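# Move spirit level from cable runway into lift's tool tray

## Task

Pick up the spirit level resting on the cable runway and set it down inside the tool tray hung on the scissor lift's guardrail, so that all of it sits lower than the tray's rim and it stays there without the robot holding it. The level must never drop beneath the lift platform, and the robot must not topple or finish leaning.

## Robot and tools

Robot: a Rainbow Robotics RB-Y1 with a two-wheel differential base (0.66 m long, 0.58 m wide, front edge 0.10 m ahead of the wheel axle, two rear casters), a folding leg and torso, two 7-joint arms with parallel grippers, and a pan/tilt head. The base cannot move sideways. A bent leg may poke out past the base front.

Frames: the base frame sits on the floor midway between the drive wheels, x forward, y left, z up. The reported chest, left_hand and right_hand positions are in this frame. A hand point is the middle between its finger pads; fingers point along the hand's -z and close along its x. Printed hand positions get less accurate at long reach. Odometry is the base frame at the start; base_odometry counts wheel turns only, so slip looks like travel. Heading is in radians, left positive, -3.142 to 3.142.

execute_actions(actions, cameras): actions is a list holding zero or one action. An action may contain:
- base: exactly one key. translate_m is a straight-line offset from the current base position in metres, forward positive, -3 to 3. rotate_rad is a turn in place by that offset in radians, counter-clockwise (left) positive, -3.2 to 3.2. Both are relative moves, counted from the base position in the latest reported state.
- joints: a single dictionary keyed by joint name, covering both arms, torso and head; each value is an absolute target (radians, grippers in metres). Ranges: torso_squat_rad 0 to 1.2 (higher lowers a level chest); torso_shift_rad -0.3 to 0.6 (positive pushes hips forward); torso_pitch_rad -0.2 to 1.4 (positive leans forward); torso_yaw_rad -1.5 to 1.5 (left positive). Per arm: shoulder_pitch -2.356 to 2.356 (0 hanging, negative raises the arm forward); left_shoulder_roll 0 to 3.141 and right_shoulder_roll -3.141 to 0 (away from the body lifts the arm sideways); shoulder_yaw -2.094 to 2.094; elbow -2.617 to 0.01 (0 straight, negative bends forward); forearm_roll -3.141 to 3.141; wrist_pitch -1.57 to 1.919 (negative tips the hand forward); hand_roll -2.705 to 2.705; gripper_m 0 to 0.1 (pad gap). Yaw and roll signs are the same on both arms (left / counter-clockwise positive). head_pan_rad -0.523 to 0.523, head_tilt_rad -0.35 to 1.57 (positive looks down). Tolerance is ±0.02 rad, ±0.004 m for grippers.
- speeds: optional caps, translate_m 0.05 to 0.4 m/s, rotate_rad 0.1 to 1.509 rad/s (defaults are the maxima).
- min_time_s: 0.1 to 8, the shortest duration for each arm and head motion.
All parts start together. A base move needing more than 8.667 s is refused; unknown keys or out-of-range values refuse the whole call with no motion. Joints left out may keep pushing toward older targets. cameras chooses images: head_camera, left_wrist_camera, right_wrist_camera or all; null or omitted gives all, [] gives none. An empty actions list just reports state and pictures; the pictures line gives image order.

Torso combined limits (else commanded torso joints stop short, off_target): squat+shift <= 1.52; squat-shift+pitch <= 1.57; shift+0.5 pitch-0.4 squat <= 0.7; shift+0.3 pitch-0.5 squat <= 0.39.

wait(seconds): 0 to 10, commands nothing, returns state and images. zoom_image(camera, region): region [x0,y0,x1,y1] in pixels of that camera's newest full image, at most 504 by 504. Head image 896x504, wrist images 644x364. finished_scene(scene): pass the current scene's number to end it once the level rests in the tray on its own; this is final.

Result lines: base_status and joint_status describe how each motion of the last accepted action ended. done = reached (for the base, wheels turned the commanded amount, slip possible). off_target = stopped short, maybe still pushing. contact_stop = the arm or torso met hard resistance; time_out = took too long; limit_stop_at_<name> = built-in limit; stopped_with_arm = torso halted because an arm hit something. contact_stop, time_out or stopped_with_arm in one group (torso, left arm, right arm) halts that whole group, which then holds in place. limit_stop_at_own_body means a guard halted motion before the arm met the robot's own body; move the arm and torso apart. 'joint command not followed' with a 'cause:' line means an arm's targets were withheld for collision risk (grippers still act); those joints show not_followed and may be retried later. on_its_own lists uncommanded joints; 'held at' is a target, not a position. After a stop, first back the arm off in its own action, then the torso. If both hands hold one object and the torso contact-stops at once with nothing in the way, resend every arm joint at its reported value, then the torso command. A Motor temperatures line gives per-arm values in joint_positions order; MOTOR HOT appears from 65 °C, and at 80 °C an OVER-TEMPERATURE FAULT brakes the arm and skips the rest of the call (limit_stop_at_motor_heat); resend targets afterwards. A torque fault (joint load limits: shoulders 63 N m, elbows 32.4, wrist joints 22.5, held weight included) freezes the robot for 10 s.

Grasping: command a gripper opening at least 0.005 m under the object's width; off_target is then expected. Each arm carries up to 3 kg.

Avoid: driving into furniture (the base never stops itself and wheels may spin or shove), the leg sliding the robot backward against furniture, heavy loads far ahead of the wheels (tipping), arms striking or pressing on each other including hands and fingers, dropping or knocking items to the floor or outside the work area, slamming the level into the tray. Loose items may occasionally get nudged by outside forces.

Each tool is called after "Emit:" as name(argument=value, ...), one argument or row to a line, values as JSON.

## Session

Emit:
execute_actions(
  actions=[],
)

Scene clock: 0.00 s.
Motor temperatures (°C, as the motors report them): left_arm=[33 29 28 32 36 38 40] | right_arm=[35 33 30 30 39 43 35]
base_odometry: x=+0.000 y=+0.000 heading=+0.000 (m, m, rad; odometry frame)
base_status: not commanded
joint_positions: torso_squat_rad=+0.350 torso_shift_rad=+0.000 torso_pitch_rad=+0.000 torso_yaw_rad=-0.001 left_shoulder_pitch_rad=-0.009 left_shoulder_roll_rad=+0.028 left_shoulder_yaw_rad=-0.049 left_elbow_rad=-0.302 left_forearm_roll_rad=-0.003 left_wrist_pitch_rad=+0.020 left_hand_roll_rad=+0.051 left_gripper_m=+0.101 right_shoulder_pitch_rad=-0.048 right_shoulder_roll_rad=-0.020 right_shoulder_yaw_rad=+0.006 right_elbow_rad=-0.248 right_forearm_roll_rad=+0.005 right_wrist_pitch_rad=+0.034 right_hand_roll_rad=-0.041 right_gripper_m=+0.100 head_pan_rad=+0.000 head_tilt_rad=+0.399
joint_status: not commanded
chest: x=-0.2279 y=+0.0004 z=+1.2476 quat_wxyz=(+1.000, +0.000, +0.000, +0.000) (m; base frame)
left_hand: x=-0.0803 y=+0.2340 z=+0.5777 quat_wxyz=(+0.990, +0.007, -0.144, -0.004) (m; base frame)
right_hand: x=-0.0815 y=-0.2322 z=+0.5765 quat_wxyz=(+0.992, -0.007, -0.129, -0.006) (m; base frame)
pictures: head_camera, left_wrist_camera, right_wrist_camera
Images, in order (width x height): head_camera 896x504, left_wrist_camera 644x364, right_wrist_camera 644x364.

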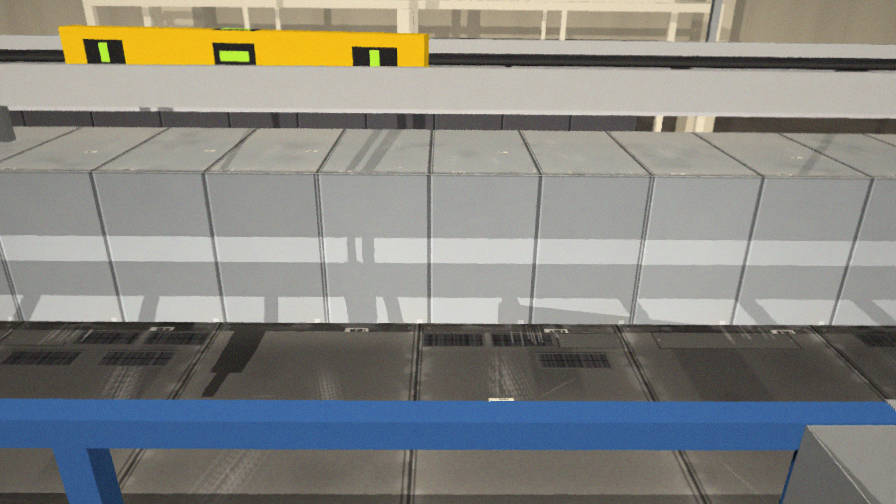

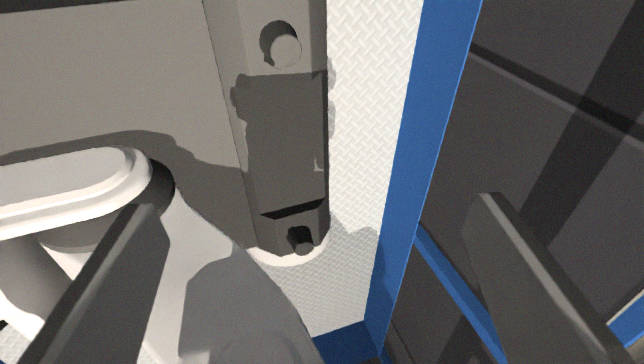

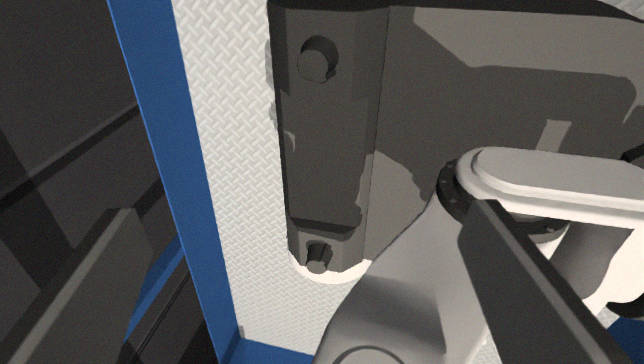

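Emit:
execute_actions(
  actions=[
    {"joints":{"head_pan_rad":-0.52,"head_tilt_rad":0.85}},
  ],
  cameras=["head_camera"],
)

Emit:
execute_actions(
  actions=[
    {"joints":{"head_pan_rad":0.52,"head_tilt_rad":0.85}},
  ],
  cameras=["head_camera"],
)

Emit:
execute_actions(
  actions=[
    {"joints":{"head_pan_rad":0.0,"head_tilt_rad":1.2}},
  ],
  cameras=["head_camera"],
)

Scene clock: 4.93 s.
Motor temperatures (°C, as the motors report them): left_arm=[33 29 28 32 36 38 40] | right_arm=[35 33 30 30 39 43 35]
base_odometry: x=+0.000 y=+0.000 heading=+0.000 (m, m, rad; odometry frame)
base_status: not commanded
joint_positions: torso_squat_rad=+0.350 torso_shift_rad=+0.000 torso_pitch_rad=+0.000 torso_yaw_rad=-0.001 left_shoulder_pitch_rad=-0.009 left_shoulder_roll_rad=+0.028 left_shoulder_yaw_rad=-0.049 left_elbow_rad=-0.302 left_forearm_roll_rad=-0.003 left_wrist_pitch_rad=+0.020 left_hand_roll_rad=+0.051 left_gripper_m=+0.101 right_shoulder_pitch_rad=-0.048 right_shoulder_roll_rad=-0.020 right_shoulder_yaw_rad=+0.006 right_elbow_rad=-0.248 right_forearm_roll_rad=+0.005 right_wrist_pitch_rad=+0.034 right_hand_roll_rad=-0.041 right_gripper_m=+0.100 head_pan_rad=-0.520 head_tilt_rad=+0.850
joint_status: all done
chest: x=-0.2279 y=+0.0004 z=+1.2476 quat_wxyz=(+1.000, +0.000, +0.000, +0.000) (m; base frame)
left_hand: x=-0.0803 y=+0.2340 z=+0.5777 quat_wxyz=(+0.990, +0.007, -0.144, -0.004) (m; base frame)
right_hand: x=-0.0815 y=-0.2322 z=+0.5765 quat_wxyz=(+0.992, -0.007, -0.129, -0.006) (m; base frame)
pictures: head_camera
Images, in order (width x height): head_camera 896x504.

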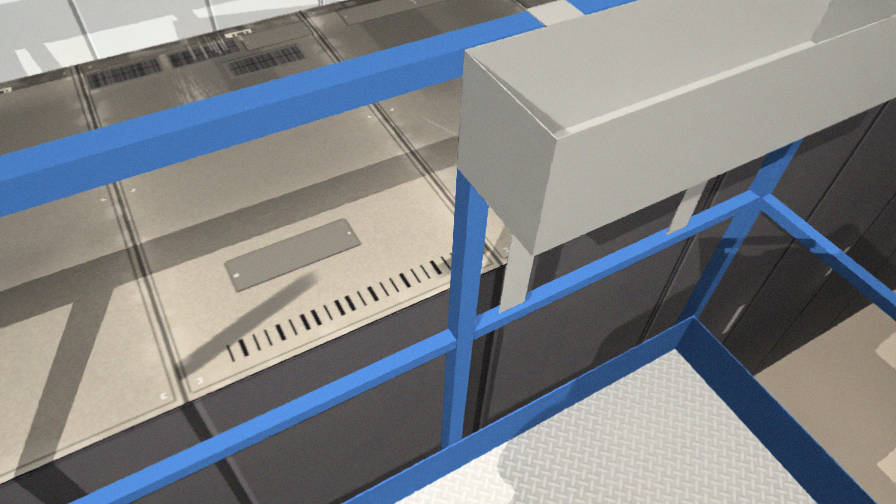

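Scene clock: 6.30 s.
Motor temperatures (°C, as the motors report them): left_arm=[33 29 28 32 36 38 40] | right_arm=[35 33 30 30 39 43 35]
base_odometry: x=+0.000 y=+0.000 heading=+0.000 (m, m, rad; odometry frame)
base_status: not commanded
joint_positions: torso_squat_rad=+0.350 torso_shift_rad=+0.000 torso_pitch_rad=+0.000 torso_yaw_rad=-0.001 left_shoulder_pitch_rad=-0.009 left_shoulder_roll_rad=+0.028 left_shoulder_yaw_rad=-0.049 left_elbow_rad=-0.302 left_forearm_roll_rad=-0.003 left_wrist_pitch_rad=+0.020 left_hand_roll_rad=+0.051 left_gripper_m=+0.101 right_shoulder_pitch_rad=-0.048 right_shoulder_roll_rad=-0.020 right_shoulder_yaw_rad=+0.006 right_elbow_rad=-0.248 right_forearm_roll_rad=+0.005 right_wrist_pitch_rad=+0.034 right_hand_roll_rad=-0.041 right_gripper_m=+0.100 head_pan_rad=+0.520 head_tilt_rad=+0.850
joint_status: all done
chest: x=-0.2279 y=+0.0004 z=+1.2476 quat_wxyz=(+1.000, +0.000, +0.000, +0.000) (m; base frame)
left_hand: x=-0.0803 y=+0.2340 z=+0.5777 quat_wxyz=(+0.990, +0.007, -0.144, -0.004) (m; base frame)
right_hand: x=-0.0815 y=-0.2322 z=+0.5765 quat_wxyz=(+0.992, -0.007, -0.129, -0.006) (m; base frame)
pictures: head_camera
Images, in order (width x height): head_camera 896x504.

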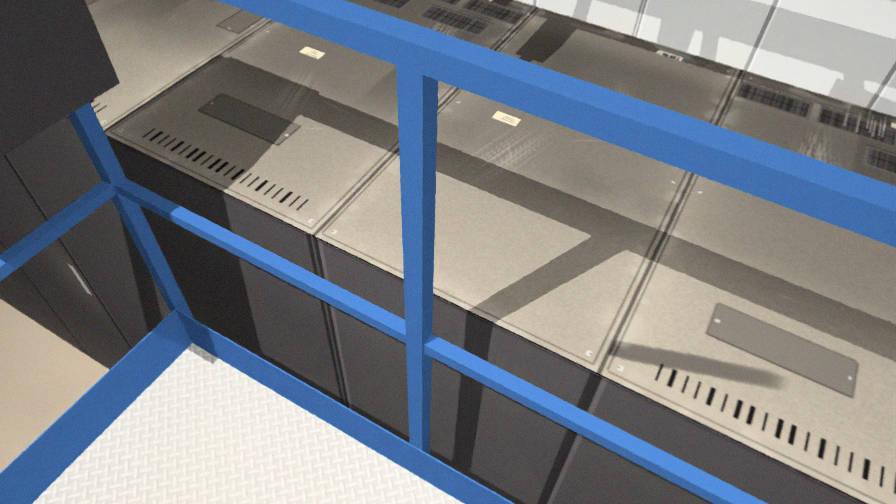

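Scene clock: 7.30 s.
Motor temperatures (°C, as the motors report them): left_arm=[33 29 28 32 36 38 40] | right_arm=[35 33 30 30 39 43 35]
base_odometry: x=+0.000 y=+0.000 heading=+0.000 (m, m, rad; odometry frame)
base_status: not commanded
joint_positions: torso_squat_rad=+0.350 torso_shift_rad=+0.000 torso_pitch_rad=+0.000 torso_yaw_rad=-0.001 left_shoulder_pitch_rad=-0.009 left_shoulder_roll_rad=+0.028 left_shoulder_yaw_rad=-0.049 left_elbow_rad=-0.302 left_forearm_roll_rad=-0.003 left_wrist_pitch_rad=+0.020 left_hand_roll_rad=+0.051 left_gripper_m=+0.101 right_shoulder_pitch_rad=-0.048 right_shoulder_roll_rad=-0.020 right_shoulder_yaw_rad=+0.006 right_elbow_rad=-0.248 right_forearm_roll_rad=+0.005 right_wrist_pitch_rad=+0.034 right_hand_roll_rad=-0.041 right_gripper_m=+0.100 head_pan_rad=+0.000 head_tilt_rad=+1.200
joint_status: all done
chest: x=-0.2279 y=+0.0004 z=+1.2476 quat_wxyz=(+1.000, +0.000, +0.000, +0.000) (m; base frame)
left_hand: x=-0.0803 y=+0.2340 z=+0.5777 quat_wxyz=(+0.990, +0.007, -0.144, -0.004) (m; base frame)
right_hand: x=-0.0815 y=-0.2322 z=+0.5765 quat_wxyz=(+0.992, -0.007, -0.129, -0.006) (m; base frame)
pictures: head_camera
Images, in order (width x height): head_camera 896x504.

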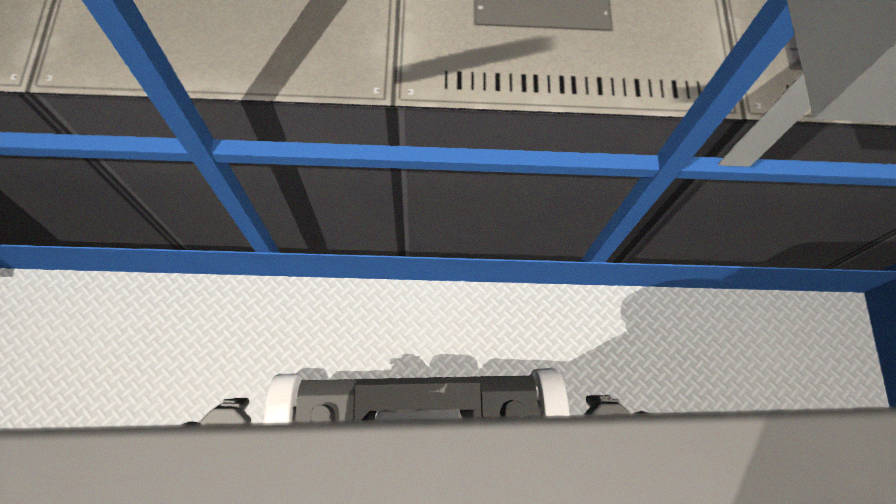

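Emit:
execute_actions(
  actions=[
    {"base":{"translate_m":0.2},"joints":{"head_pan_rad":0.0,"head_tilt_rad":0.4}},
  ],
  cameras=["head_camera"],
)

Scene clock: 20.37 s.
Motor temperatures (°C, as the motors report them): left_arm=[33 29 28 32 36 38 40] | right_arm=[35 33 30 30 39 43 35]
base_odometry: x=+0.200 y=+0.000 heading=-0.001 (m, m, rad; odometry frame)
base_status: done
joint_positions: torso_squat_rad=+0.350 torso_shift_rad=+0.000 torso_pitch_rad=+0.000 torso_yaw_rad=-0.001 left_shoulder_pitch_rad=-0.009 left_shoulder_roll_rad=+0.028 left_shoulder_yaw_rad=-0.049 left_elbow_rad=-0.302 left_forearm_roll_rad=-0.003 left_wrist_pitch_rad=+0.020 left_hand_roll_rad=+0.051 left_gripper_m=+0.101 right_shoulder_pitch_rad=-0.048 right_shoulder_roll_rad=-0.020 right_shoulder_yaw_rad=+0.006 right_elbow_rad=-0.248 right_forearm_roll_rad=+0.005 right_wrist_pitch_rad=+0.034 right_hand_roll_rad=-0.041 right_gripper_m=+0.100 head_pan_rad=+0.000 head_tilt_rad=+0.400
joint_status: all done
chest: x=-0.2279 y=+0.0004 z=+1.2476 quat_wxyz=(+1.000, +0.000, +0.000, +0.000) (m; base frame)
left_hand: x=-0.0803 y=+0.2340 z=+0.5777 quat_wxyz=(+0.990, +0.007, -0.144, -0.004) (m; base frame)
right_hand: x=-0.0814 y=-0.2322 z=+0.5765 quat_wxyz=(+0.992, -0.007, -0.129, -0.006) (m; base frame)
pictures: head_camera
Images, in order (width x height): head_camera 896x504.

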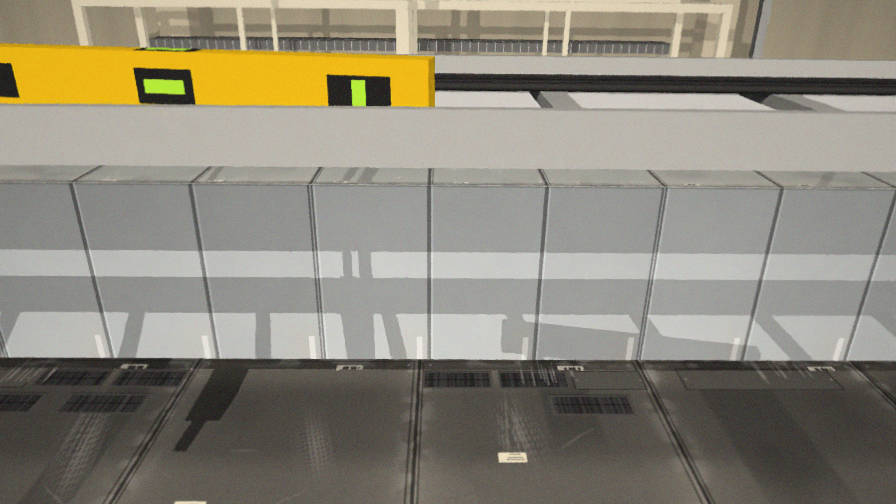

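Emit:
execute_actions(
  actions=[
    {"base":{"translate_m":-0.25},"joints":{"torso_squat_rad":0.0,"left_elbow_rad":-2.3,"left_wrist_pitch_rad":0.8,"head_tilt_rad":0.5}},
  ],
  cameras=["head_camera"],
)

Emit:
execute_actions(
  actions=[
    {"joints":{"left_shoulder_pitch_rad":-1.8,"left_shoulder_roll_rad":0.3,"left_elbow_rad":-1.3,"left_wrist_pitch_rad":1.6,"head_tilt_rad":0.3}},
  ],
)

Scene clock: 46.43 s.
Motor temperatures (°C, as the motors report them): left_arm=[33 29 28 32 36 38 40] | right_arm=[35 33 30 30 39 43 35]
base_odometry: x=-0.050 y=+0.000 heading=-0.002 (m, m, rad; odometry frame)
base_status: done
joint_positions: torso_squat_rad=+0.000 torso_shift_rad=+0.000 torso_pitch_rad=+0.000 torso_yaw_rad=-0.001 left_shoulder_pitch_rad=-0.009 left_shoulder_roll_rad=+0.028 left_shoulder_yaw_rad=-0.049 left_elbow_rad=-2.300 left_forearm_roll_rad=-0.003 left_wrist_pitch_rad=+0.800 left_hand_roll_rad=+0.051 left_gripper_m=+0.101 right_shoulder_pitch_rad=-0.048 right_shoulder_roll_rad=-0.020 right_shoulder_yaw_rad=+0.006 right_elbow_rad=-0.248 right_forearm_roll_rad=+0.005 right_wrist_pitch_rad=+0.034 right_hand_roll_rad=-0.041 right_gripper_m=+0.100 head_pan_rad=+0.000 head_tilt_rad=+0.500
joint_status: all done
chest: x=-0.2280 y=+0.0004 z=+1.2899 quat_wxyz=(+1.000, +0.000, +0.000, +0.000) (m; base frame)
left_hand: x=+0.2453 y=+0.2004 z=+1.2283 quat_wxyz=(+0.729, -0.023, -0.684, -0.010) (m; base frame)
right_hand: x=-0.0815 y=-0.2321 z=+0.6188 quat_wxyz=(+0.992, -0.007, -0.129, -0.006) (m; base frame)
pictures: head_camera
Images, in order (width x height): head_camera 896x504.

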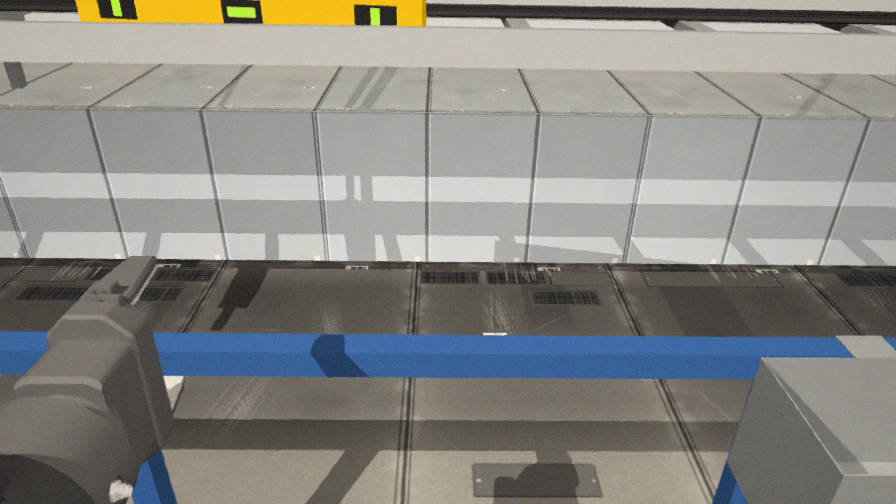

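Scene clock: 48.87 s.
Motor temperatures (°C, as the motors report them): left_arm=[33 29 28 32 36 38 40] | right_arm=[35 33 30 30 39 43 35]
base_odometry: x=-0.050 y=+0.000 heading=-0.002 (m, m, rad; odometry frame)
base_status: not commanded
joint_positions: torso_squat_rad=+0.000 torso_shift_rad=+0.000 torso_pitch_rad=+0.000 torso_yaw_rad=-0.001 left_shoulder_pitch_rad=-1.800 left_shoulder_roll_rad=+0.300 left_shoulder_yaw_rad=-0.049 left_elbow_rad=-1.300 left_forearm_roll_rad=-0.003 left_wrist_pitch_rad=+1.600 left_hand_roll_rad=+0.051 left_gripper_m=+0.101 right_shoulder_pitch_rad=-0.048 right_shoulder_roll_rad=-0.020 right_shoulder_yaw_rad=+0.006 right_elbow_rad=-0.248 right_forearm_roll_rad=+0.005 right_wrist_pitch_rad=+0.034 right_hand_roll_rad=-0.041 right_gripper_m=+0.100 head_pan_rad=+0.000 head_tilt_rad=+0.300
joint_status: all done
chest: x=-0.2280 y=+0.0004 z=+1.2899 quat_wxyz=(+1.000, +0.000, +0.000, +0.000) (m; base frame)
left_hand: x=+0.3043 y=+0.0710 z=+1.6676 quat_wxyz=(+0.721, +0.119, -0.669, -0.132) (m; base frame)
right_hand: x=-0.0815 y=-0.2321 z=+0.6188 quat_wxyz=(+0.992, -0.007, -0.129, -0.006) (m; base frame)
pictures: head_camera, left_wrist_camera, right_wrist_camera
Images, in order (width x height): head_camera 896x504, left_wrist_camera 644x364, right_wrist_camera 644x364.

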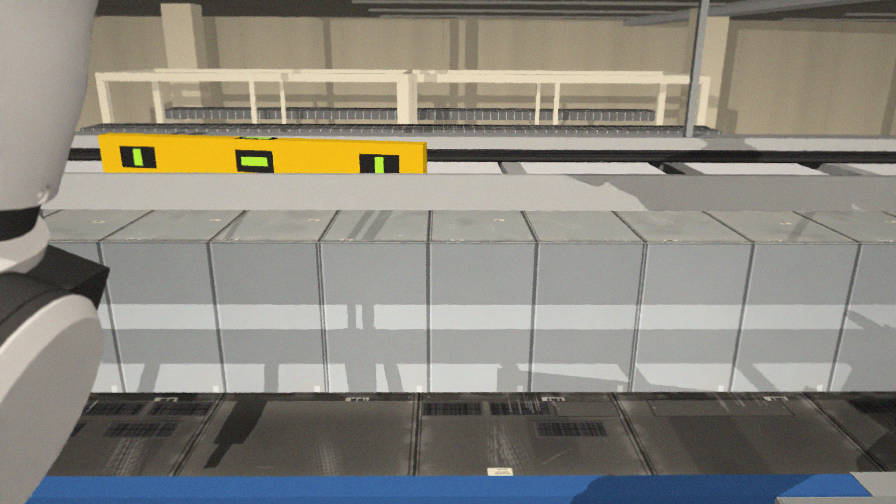

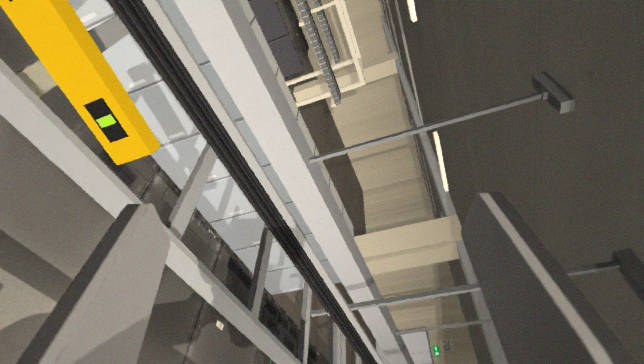

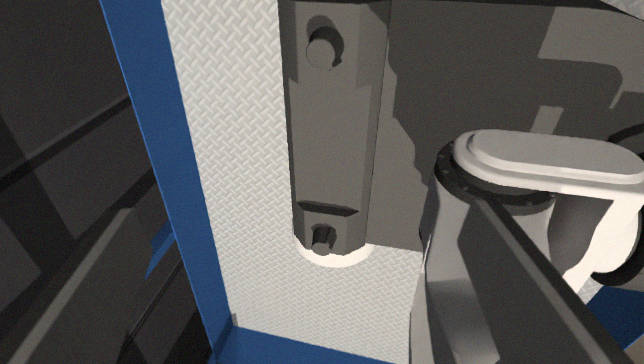

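Emit:
execute_actions(
  actions=[
    {"joints":{"left_shoulder_pitch_rad":-1.85,"left_shoulder_roll_rad":0.5,"left_shoulder_yaw_rad":0,"left_elbow_rad":-0.6,"left_wrist_pitch_rad":1.85,"left_hand_roll_rad":0,"head_tilt_rad":0.3}},
  ],
)

Scene clock: 69.37 s.
Motor temperatures (°C, as the motors report them): left_arm=[33 29 28 32 36 38 40] | right_arm=[35 33 30 30 39 43 35]
base_odometry: x=-0.050 y=+0.000 heading=-0.002 (m, m, rad; odometry frame)
base_status: not commanded
joint_positions: torso_squat_rad=+0.000 torso_shift_rad=+0.000 torso_pitch_rad=+0.000 torso_yaw_rad=-0.001 left_shoulder_pitch_rad=-1.850 left_shoulder_roll_rad=+0.500 left_shoulder_yaw_rad=+0.000 left_elbow_rad=-0.600 left_forearm_roll_rad=-0.003 left_wrist_pitch_rad=+1.850 left_hand_roll_rad=+0.000 left_gripper_m=+0.101 right_shoulder_pitch_rad=-0.048 right_shoulder_roll_rad=-0.020 right_shoulder_yaw_rad=+0.006 right_elbow_rad=-0.248 right_forearm_roll_rad=+0.005 right_wrist_pitch_rad=+0.034 right_hand_roll_rad=-0.041 right_gripper_m=+0.100 head_pan_rad=+0.000 head_tilt_rad=+0.300
joint_status: all done
chest: x=-0.2280 y=+0.0004 z=+1.2899 quat_wxyz=(+1.000, +0.000, +0.000, +0.000) (m; base frame)
left_hand: x=+0.3399 y=+0.2712 z=+1.4854 quat_wxyz=(+0.938, +0.168, -0.303, +0.024) (m; base frame)
right_hand: x=-0.0815 y=-0.2321 z=+0.6188 quat_wxyz=(+0.992, -0.007, -0.129, -0.006) (m; base frame)
pictures: head_camera, left_wrist_camera, right_wrist_camera
Images, in order (width x height): head_camera 896x504, left_wrist_camera 644x364, right_wrist_camera 644x364.

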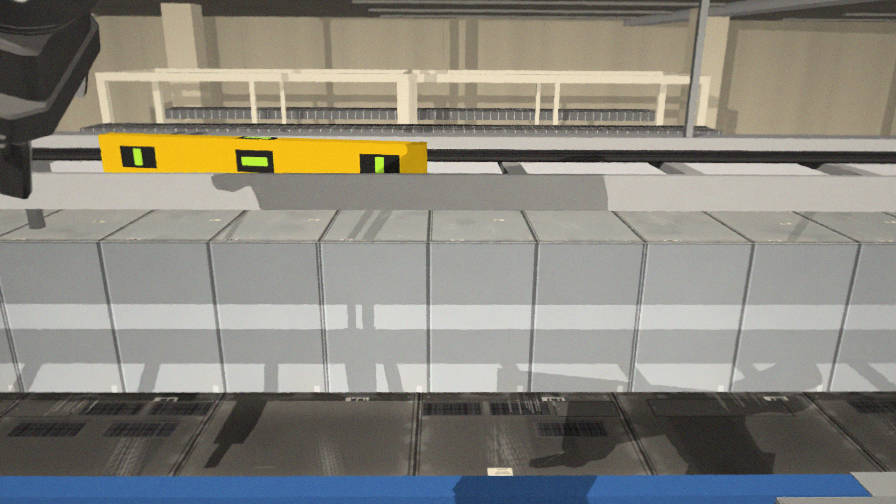

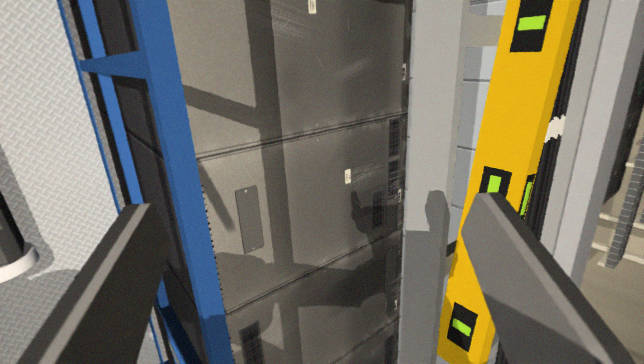

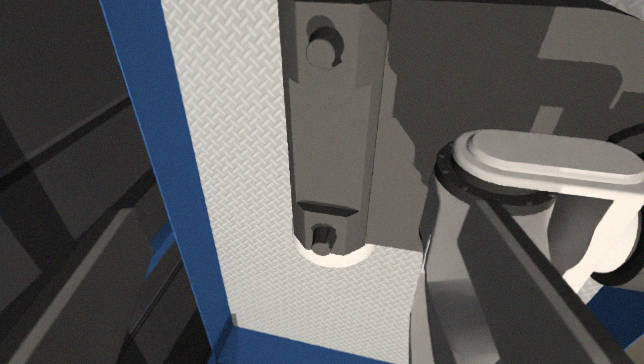

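Emit:
execute_actions(
  actions=[
    {"base":{"translate_m":0.27},"joints":{"head_tilt_rad":0.35,"head_pan_rad":0.3},"speeds":{"translate_m":0.2}},
  ],
)

Scene clock: 78.27 s.
Motor temperatures (°C, as the motors report them): left_arm=[34 29 28 32 36 38 40] | right_arm=[35 33 30 30 39 43 35]
base_odometry: x=+0.220 y=-0.001 heading=-0.003 (m, m, rad; odometry frame)
base_status: done
joint_positions: torso_squat_rad=+0.000 torso_shift_rad=+0.000 torso_pitch_rad=+0.000 torso_yaw_rad=-0.001 left_shoulder_pitch_rad=-1.850 left_shoulder_roll_rad=+0.500 left_shoulder_yaw_rad=+0.000 left_elbow_rad=-0.600 left_forearm_roll_rad=-0.003 left_wrist_pitch_rad=+1.850 left_hand_roll_rad=+0.000 left_gripper_m=+0.101 right_shoulder_pitch_rad=-0.048 right_shoulder_roll_rad=-0.020 right_shoulder_yaw_rad=+0.006 right_elbow_rad=-0.248 right_forearm_roll_rad=+0.005 right_wrist_pitch_rad=+0.034 right_hand_roll_rad=-0.041 right_gripper_m=+0.100 head_pan_rad=+0.300 head_tilt_rad=+0.350
joint_status: all done
chest: x=-0.2279 y=+0.0004 z=+1.2899 quat_wxyz=(+1.000, +0.000, +0.000, +0.000) (m; base frame)
left_hand: x=+0.3400 y=+0.2712 z=+1.4855 quat_wxyz=(+0.938, +0.168, -0.303, +0.024) (m; base frame)
right_hand: x=-0.0815 y=-0.2321 z=+0.6188 quat_wxyz=(+0.992, -0.007, -0.129, -0.006) (m; base frame)
pictures: head_camera, left_wrist_camera, right_wrist_camera
Images, in order (width x height): head_camera 896x504, left_wrist_camera 644x364, right_wrist_camera 644x364.

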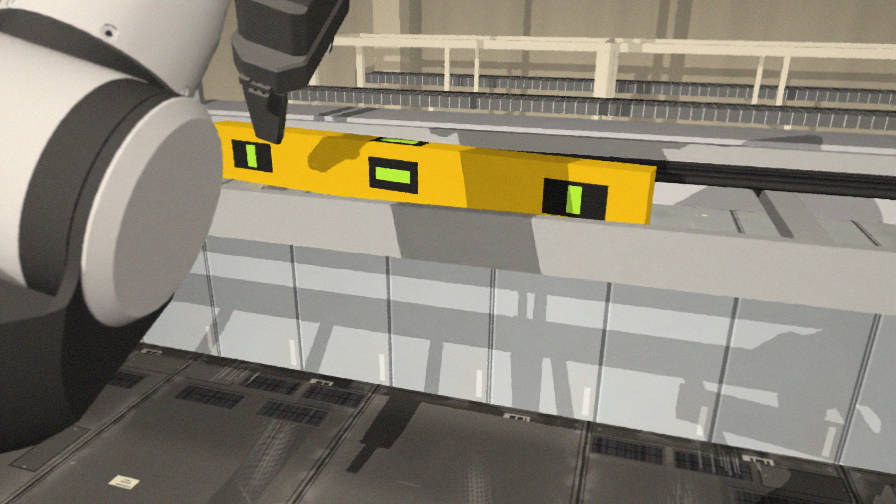

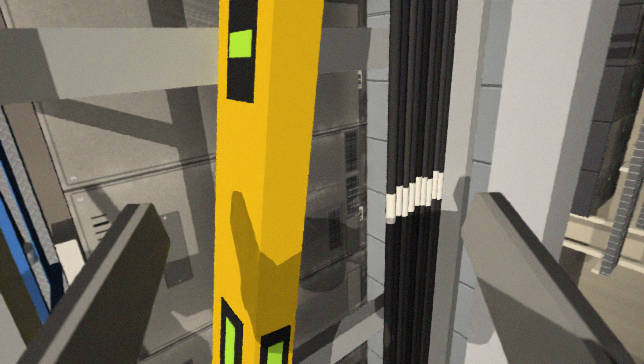

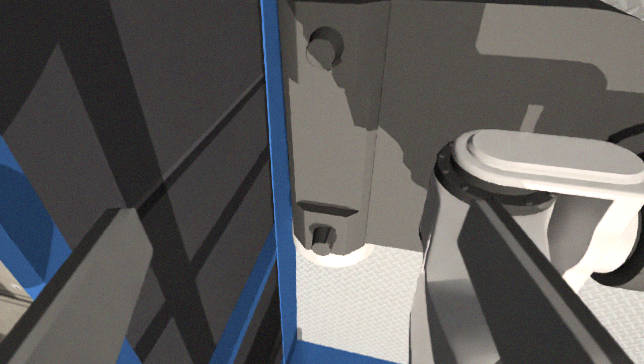

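Emit:
execute_actions(
  actions=[
    {"base":{"translate_m":-0.06},"joints":{"left_shoulder_roll_rad":0.36,"left_wrist_pitch_rad":1.9,"torso_pitch_rad":0.08}},
  ],
  cameras=["head_camera","left_wrist_camera"],
)

Scene clock: 87.30 s.
Motor temperatures (°C, as the motors report them): left_arm=[34 29 28 32 36 38 40] | right_arm=[35 33 30 30 39 43 35]
base_odometry: x=+0.160 y=+0.000 heading=-0.003 (m, m, rad; odometry frame)
base_status: done
joint_positions: torso_squat_rad=+0.000 torso_shift_rad=+0.000 torso_pitch_rad=+0.080 torso_yaw_rad=-0.001 left_shoulder_pitch_rad=-1.858 left_shoulder_roll_rad=+0.364 left_shoulder_yaw_rad=+0.000 left_elbow_rad=-0.604 left_forearm_roll_rad=-0.005 left_wrist_pitch_rad=+1.896 left_hand_roll_rad=+0.000 left_gripper_m=+0.082 right_shoulder_pitch_rad=-0.048 right_shoulder_roll_rad=-0.020 right_shoulder_yaw_rad=+0.006 right_elbow_rad=-0.248 right_forearm_roll_rad=+0.005 right_wrist_pitch_rad=+0.034 right_hand_roll_rad=-0.041 right_gripper_m=+0.100 head_pan_rad=+0.300 head_tilt_rad=+0.350
joint_status: all done
chest: x=-0.2031 y=+0.0003 z=+1.2889 quat_wxyz=(+0.999, +0.000, +0.040, +0.000) (m; base frame)
left_hand: x=+0.3735 y=+0.1971 z=+1.4139 quat_wxyz=(+0.955, +0.167, -0.239, -0.047) (m; base frame)
right_hand: x=-0.1105 y=-0.2321 z=+0.6083 quat_wxyz=(+0.996, -0.007, -0.090, -0.006) (m; base frame)
pictures: head_camera, left_wrist_camera
Images, in order (width x height): head_camera 896x504, left_wrist_camera 644x364.

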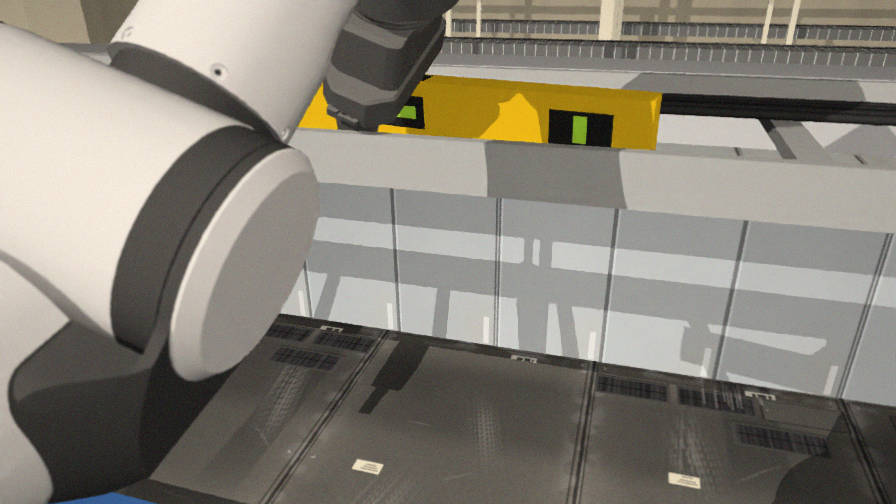

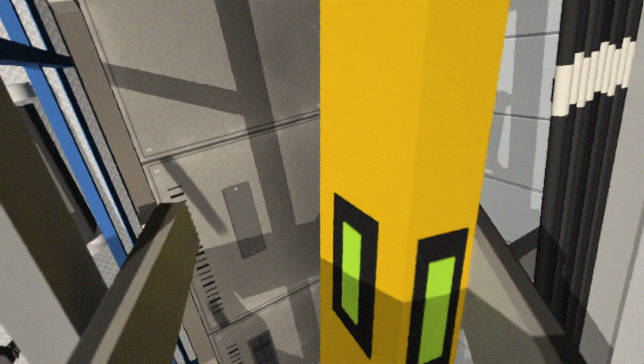

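Emit:
execute_actions(
  actions=[
    {"base":{"translate_m":0.03},"joints":{"left_gripper_m":0.1},"speeds":{"translate_m":0.05}},
  ],
  cameras=["head_camera","left_wrist_camera"],
)

Scene clock: 91.97 s.
Motor temperatures (°C, as the motors report them): left_arm=[34 29 28 32 36 39 40] | right_arm=[35 33 30 30 39 43 35]
base_odometry: x=+0.191 y=+0.000 heading=-0.003 (m, m, rad; odometry frame)
base_status: done
joint_positions: torso_squat_rad=+0.000 torso_shift_rad=+0.000 torso_pitch_rad=+0.079 torso_yaw_rad=-0.001 left_shoulder_pitch_rad=-1.851 left_shoulder_roll_rad=+0.361 left_shoulder_yaw_rad=+0.000 left_elbow_rad=-0.601 left_forearm_roll_rad=-0.003 left_wrist_pitch_rad=+1.900 left_hand_roll_rad=+0.000 left_gripper_m=+0.100 right_shoulder_pitch_rad=-0.048 right_shoulder_roll_rad=-0.020 right_shoulder_yaw_rad=+0.006 right_elbow_rad=-0.248 right_forearm_roll_rad=+0.005 right_wrist_pitch_rad=+0.034 right_hand_roll_rad=-0.041 right_gripper_m=+0.100 head_pan_rad=+0.300 head_tilt_rad=+0.350
joint_status: all done
chest: x=-0.2036 y=+0.0003 z=+1.2889 quat_wxyz=(+0.999, +0.000, +0.040, +0.000) (m; base frame)
left_hand: x=+0.3722 y=+0.1969 z=+1.4086 quat_wxyz=(+0.957, +0.167, -0.232, -0.048) (m; base frame)
right_hand: x=-0.1106 y=-0.2321 z=+0.6083 quat_wxyz=(+0.996, -0.007, -0.090, -0.006) (m; base frame)
pictures: head_camera, left_wrist_camera
Images, in order (width x height): head_camera 896x504, left_wrist_camera 644x364.

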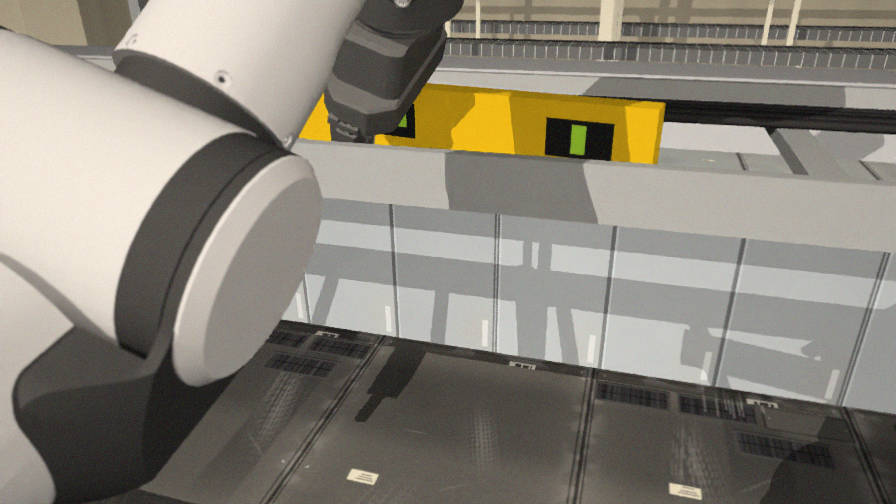

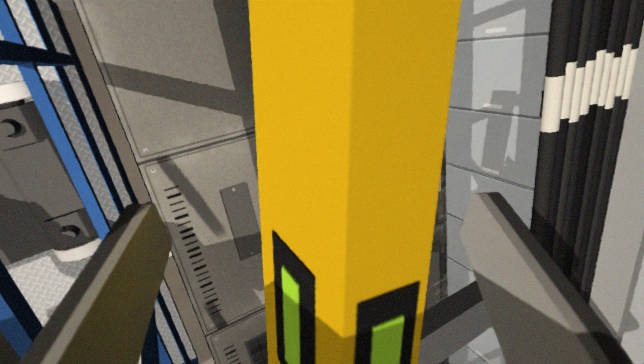

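Emit:
execute_actions(
  actions=[
    {"joints":{"left_gripper_m":0.01}},
  ],
  cameras=["head_camera","left_wrist_camera"],
)

Scene clock: 95.40 s.
Motor temperatures (°C, as the motors report them): left_arm=[34 29 28 32 36 39 40] | right_arm=[35 33 30 30 39 43 35]
base_odometry: x=+0.191 y=+0.000 heading=-0.003 (m, m, rad; odometry frame)
base_status: not commanded
joint_positions: torso_squat_rad=+0.000 torso_shift_rad=+0.000 torso_pitch_rad=+0.079 torso_yaw_rad=-0.001 left_shoulder_pitch_rad=-1.853 left_shoulder_roll_rad=+0.361 left_shoulder_yaw_rad=+0.000 left_elbow_rad=-0.602 left_forearm_roll_rad=-0.004 left_wrist_pitch_rad=+1.899 left_hand_roll_rad=+0.000 left_gripper_m=+0.037 right_shoulder_pitch_rad=-0.048 right_shoulder_roll_rad=-0.020 right_shoulder_yaw_rad=+0.006 right_elbow_rad=-0.248 right_forearm_roll_rad=+0.005 right_wrist_pitch_rad=+0.034 right_hand_roll_rad=-0.041 right_gripper_m=+0.100 head_pan_rad=+0.300 head_tilt_rad=+0.350
joint_status: left_gripper_m off_target (ended at +0.037, target +0.010)
chest: x=-0.2036 y=+0.0003 z=+1.2890 quat_wxyz=(+0.999, +0.000, +0.040, +0.000) (m; base frame)
left_hand: x=+0.3723 y=+0.1968 z=+1.4102 quat_wxyz=(+0.957, +0.167, -0.234, -0.048) (m; base frame)
right_hand: x=-0.1106 y=-0.2321 z=+0.6084 quat_wxyz=(+0.996, -0.007, -0.090, -0.006) (m; base frame)
pictures: head_camera, left_wrist_camera
Images, in order (width x height): head_camera 896x504, left_wrist_camera 644x364.

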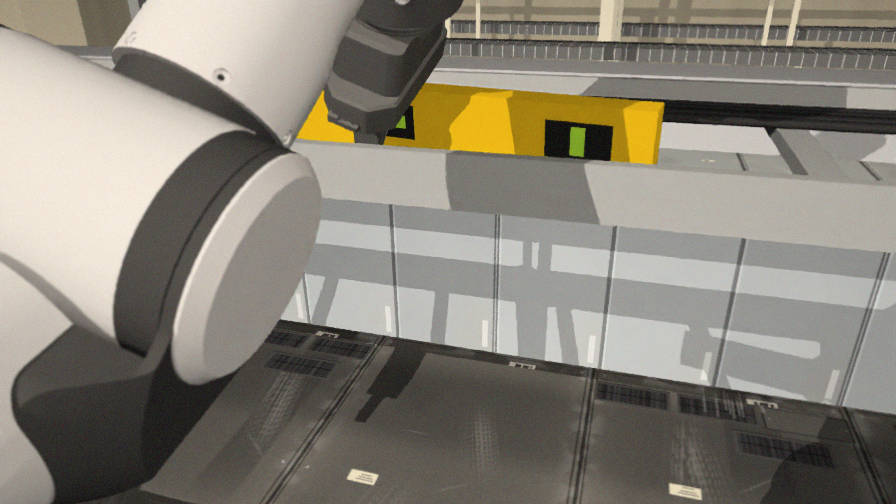

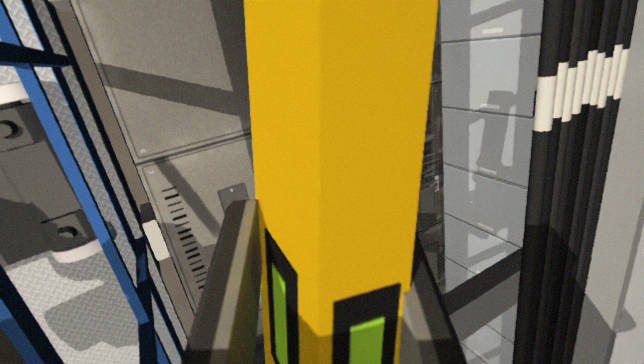

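Emit:
execute_actions(
  actions=[
    {"joints":{"left_gripper_m":0.0,"left_shoulder_pitch_rad":-1.95},"min_time_s":1.5},
  ],
  cameras=["head_camera","left_wrist_camera"],
)

Scene clock: 100.07 s.
Motor temperatures (°C, as the motors report them): left_arm=[34 29 28 32 36 39 40] | right_arm=[35 33 30 30 39 43 35]
base_odometry: x=+0.191 y=+0.000 heading=-0.003 (m, m, rad; odometry frame)
base_status: not commanded
joint_positions: torso_squat_rad=+0.000 torso_shift_rad=+0.000 torso_pitch_rad=+0.080 torso_yaw_rad=-0.001 left_shoulder_pitch_rad=-1.950 left_shoulder_roll_rad=+0.360 left_shoulder_yaw_rad=+0.000 left_elbow_rad=-0.600 left_forearm_roll_rad=-0.003 left_wrist_pitch_rad=+1.900 left_hand_roll_rad=+0.000 left_gripper_m=+0.037 right_shoulder_pitch_rad=-0.048 right_shoulder_roll_rad=-0.020 right_shoulder_yaw_rad=+0.006 right_elbow_rad=-0.248 right_forearm_roll_rad=+0.005 right_wrist_pitch_rad=+0.034 right_hand_roll_rad=-0.041 right_gripper_m=+0.100 head_pan_rad=+0.300 head_tilt_rad=+0.350
joint_status: left_gripper_m off_target (ended at +0.037, target +0.000); the others done
chest: x=-0.2035 y=+0.0004 z=+1.2889 quat_wxyz=(+0.999, +0.000, +0.040, +0.000) (m; base frame)
left_hand: x=+0.3650 y=+0.1780 z=+1.4606 quat_wxyz=(+0.945, +0.163, -0.278, -0.056) (m; base frame)
right_hand: x=-0.1107 y=-0.2321 z=+0.6083 quat_wxyz=(+0.996, -0.007, -0.090, -0.006) (m; base frame)
pictures: head_camera, left_wrist_camera
Images, in order (width x height): head_camera 896x504, left_wrist_camera 644x364.

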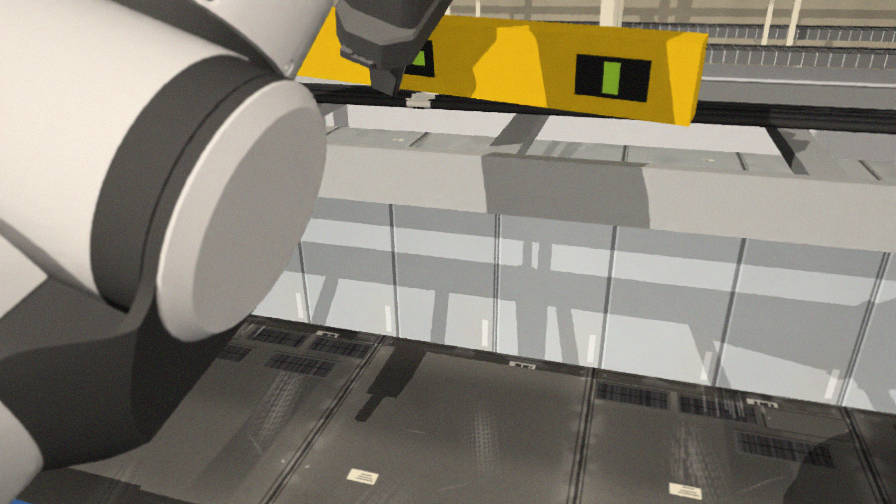

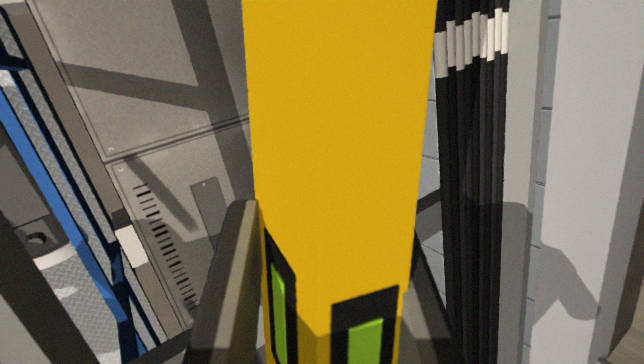

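Emit:
execute_actions(
  actions=[
    {"joints":{"torso_pitch_rad":0.0},"min_time_s":1},
  ],
  cameras=[],
)

Emit:
execute_actions(
  actions=[
    {"base":{"translate_m":-0.33},"joints":{"head_pan_rad":-0.5,"head_tilt_rad":0.7},"speeds":{"translate_m":0.15}},
  ],
)

action 0: "min_time_s" has no arm or head joint beside it: it slows only arm and head motions. Command such a joint too, or leave it out

Scene clock: 107.13 s.
Motor temperatures (°C, as the motors report them): left_arm=[34 29 28 32 36 39 40] | right_arm=[35 33 30 30 39 43 35]
base_odometry: x=-0.140 y=+0.001 heading=-0.005 (m, m, rad; odometry frame)
base_status: done
joint_positions: torso_squat_rad=+0.000 torso_shift_rad=+0.000 torso_pitch_rad=+0.080 torso_yaw_rad=-0.001 left_shoulder_pitch_rad=-1.950 left_shoulder_roll_rad=+0.360 left_shoulder_yaw_rad=+0.000 left_elbow_rad=-0.600 left_forearm_roll_rad=-0.003 left_wrist_pitch_rad=+1.900 left_hand_roll_rad=+0.000 left_gripper_m=+0.037 right_shoulder_pitch_rad=-0.048 right_shoulder_roll_rad=-0.020 right_shoulder_yaw_rad=+0.006 right_elbow_rad=-0.248 right_forearm_roll_rad=+0.005 right_wrist_pitch_rad=+0.034 right_hand_roll_rad=-0.041 right_gripper_m=+0.100 head_pan_rad=-0.500 head_tilt_rad=+0.700
joint_status: all done
chest: x=-0.2033 y=+0.0004 z=+1.2889 quat_wxyz=(+0.999, +0.000, +0.040, +0.000) (m; base frame)
left_hand: x=+0.3652 y=+0.1779 z=+1.4605 quat_wxyz=(+0.945, +0.163, -0.278, -0.056) (m; base frame)
right_hand: x=-0.1107 y=-0.2321 z=+0.6083 quat_wxyz=(+0.996, -0.007, -0.090, -0.006) (m; base frame)
pictures: head_camera, left_wrist_camera, right_wrist_camera
Images, in order (width x height): head_camera 896x504, left_wrist_camera 644x364, right_wrist_camera 644x364.

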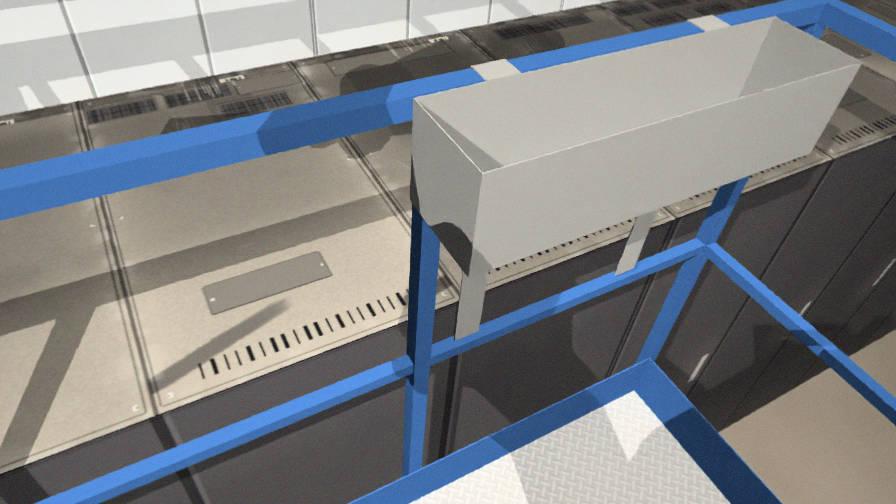

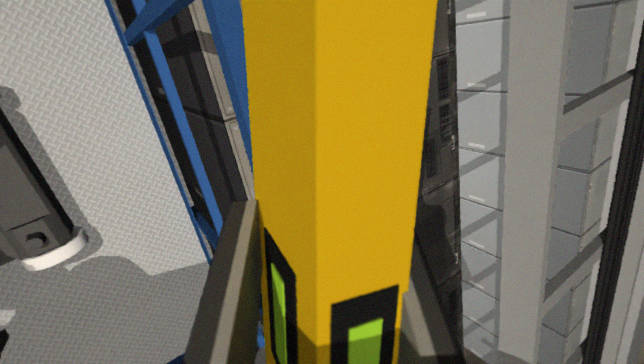

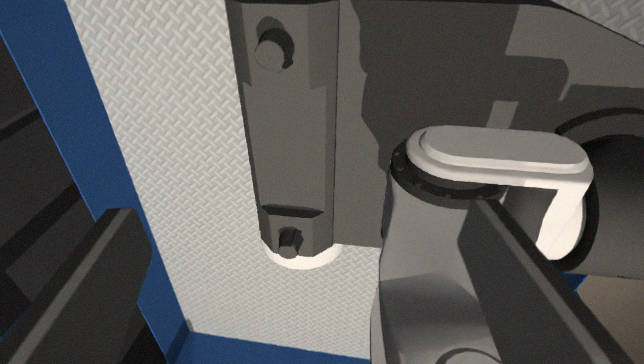

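Emit:
execute_actions(
  actions=[
    {"joints":{"torso_pitch_rad":0.0,"left_shoulder_pitch_rad":-1.6,"left_shoulder_roll_rad":0.3,"left_elbow_rad":-0.3,"left_wrist_pitch_rad":1.9,"head_pan_rad":0.2,"head_tilt_rad":0.5},"min_time_s":2.5},
  ],
  cameras=["head_camera"],
)

Scene clock: 133.70 s.
Motor temperatures (°C, as the motors report them): left_arm=[34 29 28 32 36 38 40] | right_arm=[35 33 30 30 39 43 35]
base_odometry: x=-0.140 y=+0.001 heading=-0.005 (m, m, rad; odometry frame)
base_status: not commanded
joint_positions: torso_squat_rad=+0.000 torso_shift_rad=+0.000 torso_pitch_rad=+0.000 torso_yaw_rad=-0.001 left_shoulder_pitch_rad=-1.600 left_shoulder_roll_rad=+0.300 left_shoulder_yaw_rad=+0.000 left_elbow_rad=-0.300 left_forearm_roll_rad=-0.003 left_wrist_pitch_rad=+1.900 left_hand_roll_rad=+0.000 left_gripper_m=+0.037 right_shoulder_pitch_rad=-0.048 right_shoulder_roll_rad=-0.020 right_shoulder_yaw_rad=+0.006 right_elbow_rad=-0.248 right_forearm_roll_rad=+0.005 right_wrist_pitch_rad=+0.034 right_hand_roll_rad=-0.041 right_gripper_m=+0.100 head_pan_rad=+0.200 head_tilt_rad=+0.500
joint_status: all done
chest: x=-0.2281 y=+0.0004 z=+1.2899 quat_wxyz=(+1.000, +0.000, +0.000, +0.000) (m; base frame)
left_hand: x=+0.2988 y=+0.2440 z=+1.2320 quat_wxyz=(+0.984, +0.176, +0.004, -0.024) (m; base frame)
right_hand: x=-0.0813 y=-0.2321 z=+0.6189 quat_wxyz=(+0.992, -0.007, -0.129, -0.006) (m; base frame)
pictures: head_camera
Images, in order (width x height): head_camera 896x504.

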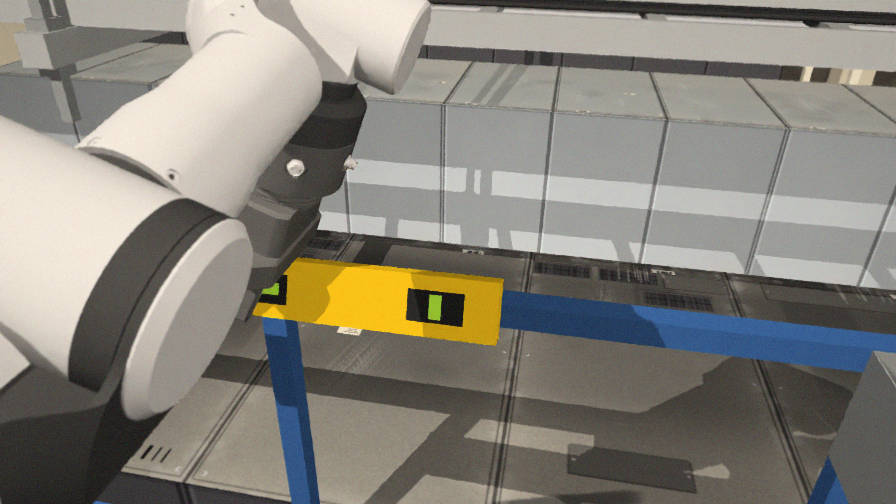

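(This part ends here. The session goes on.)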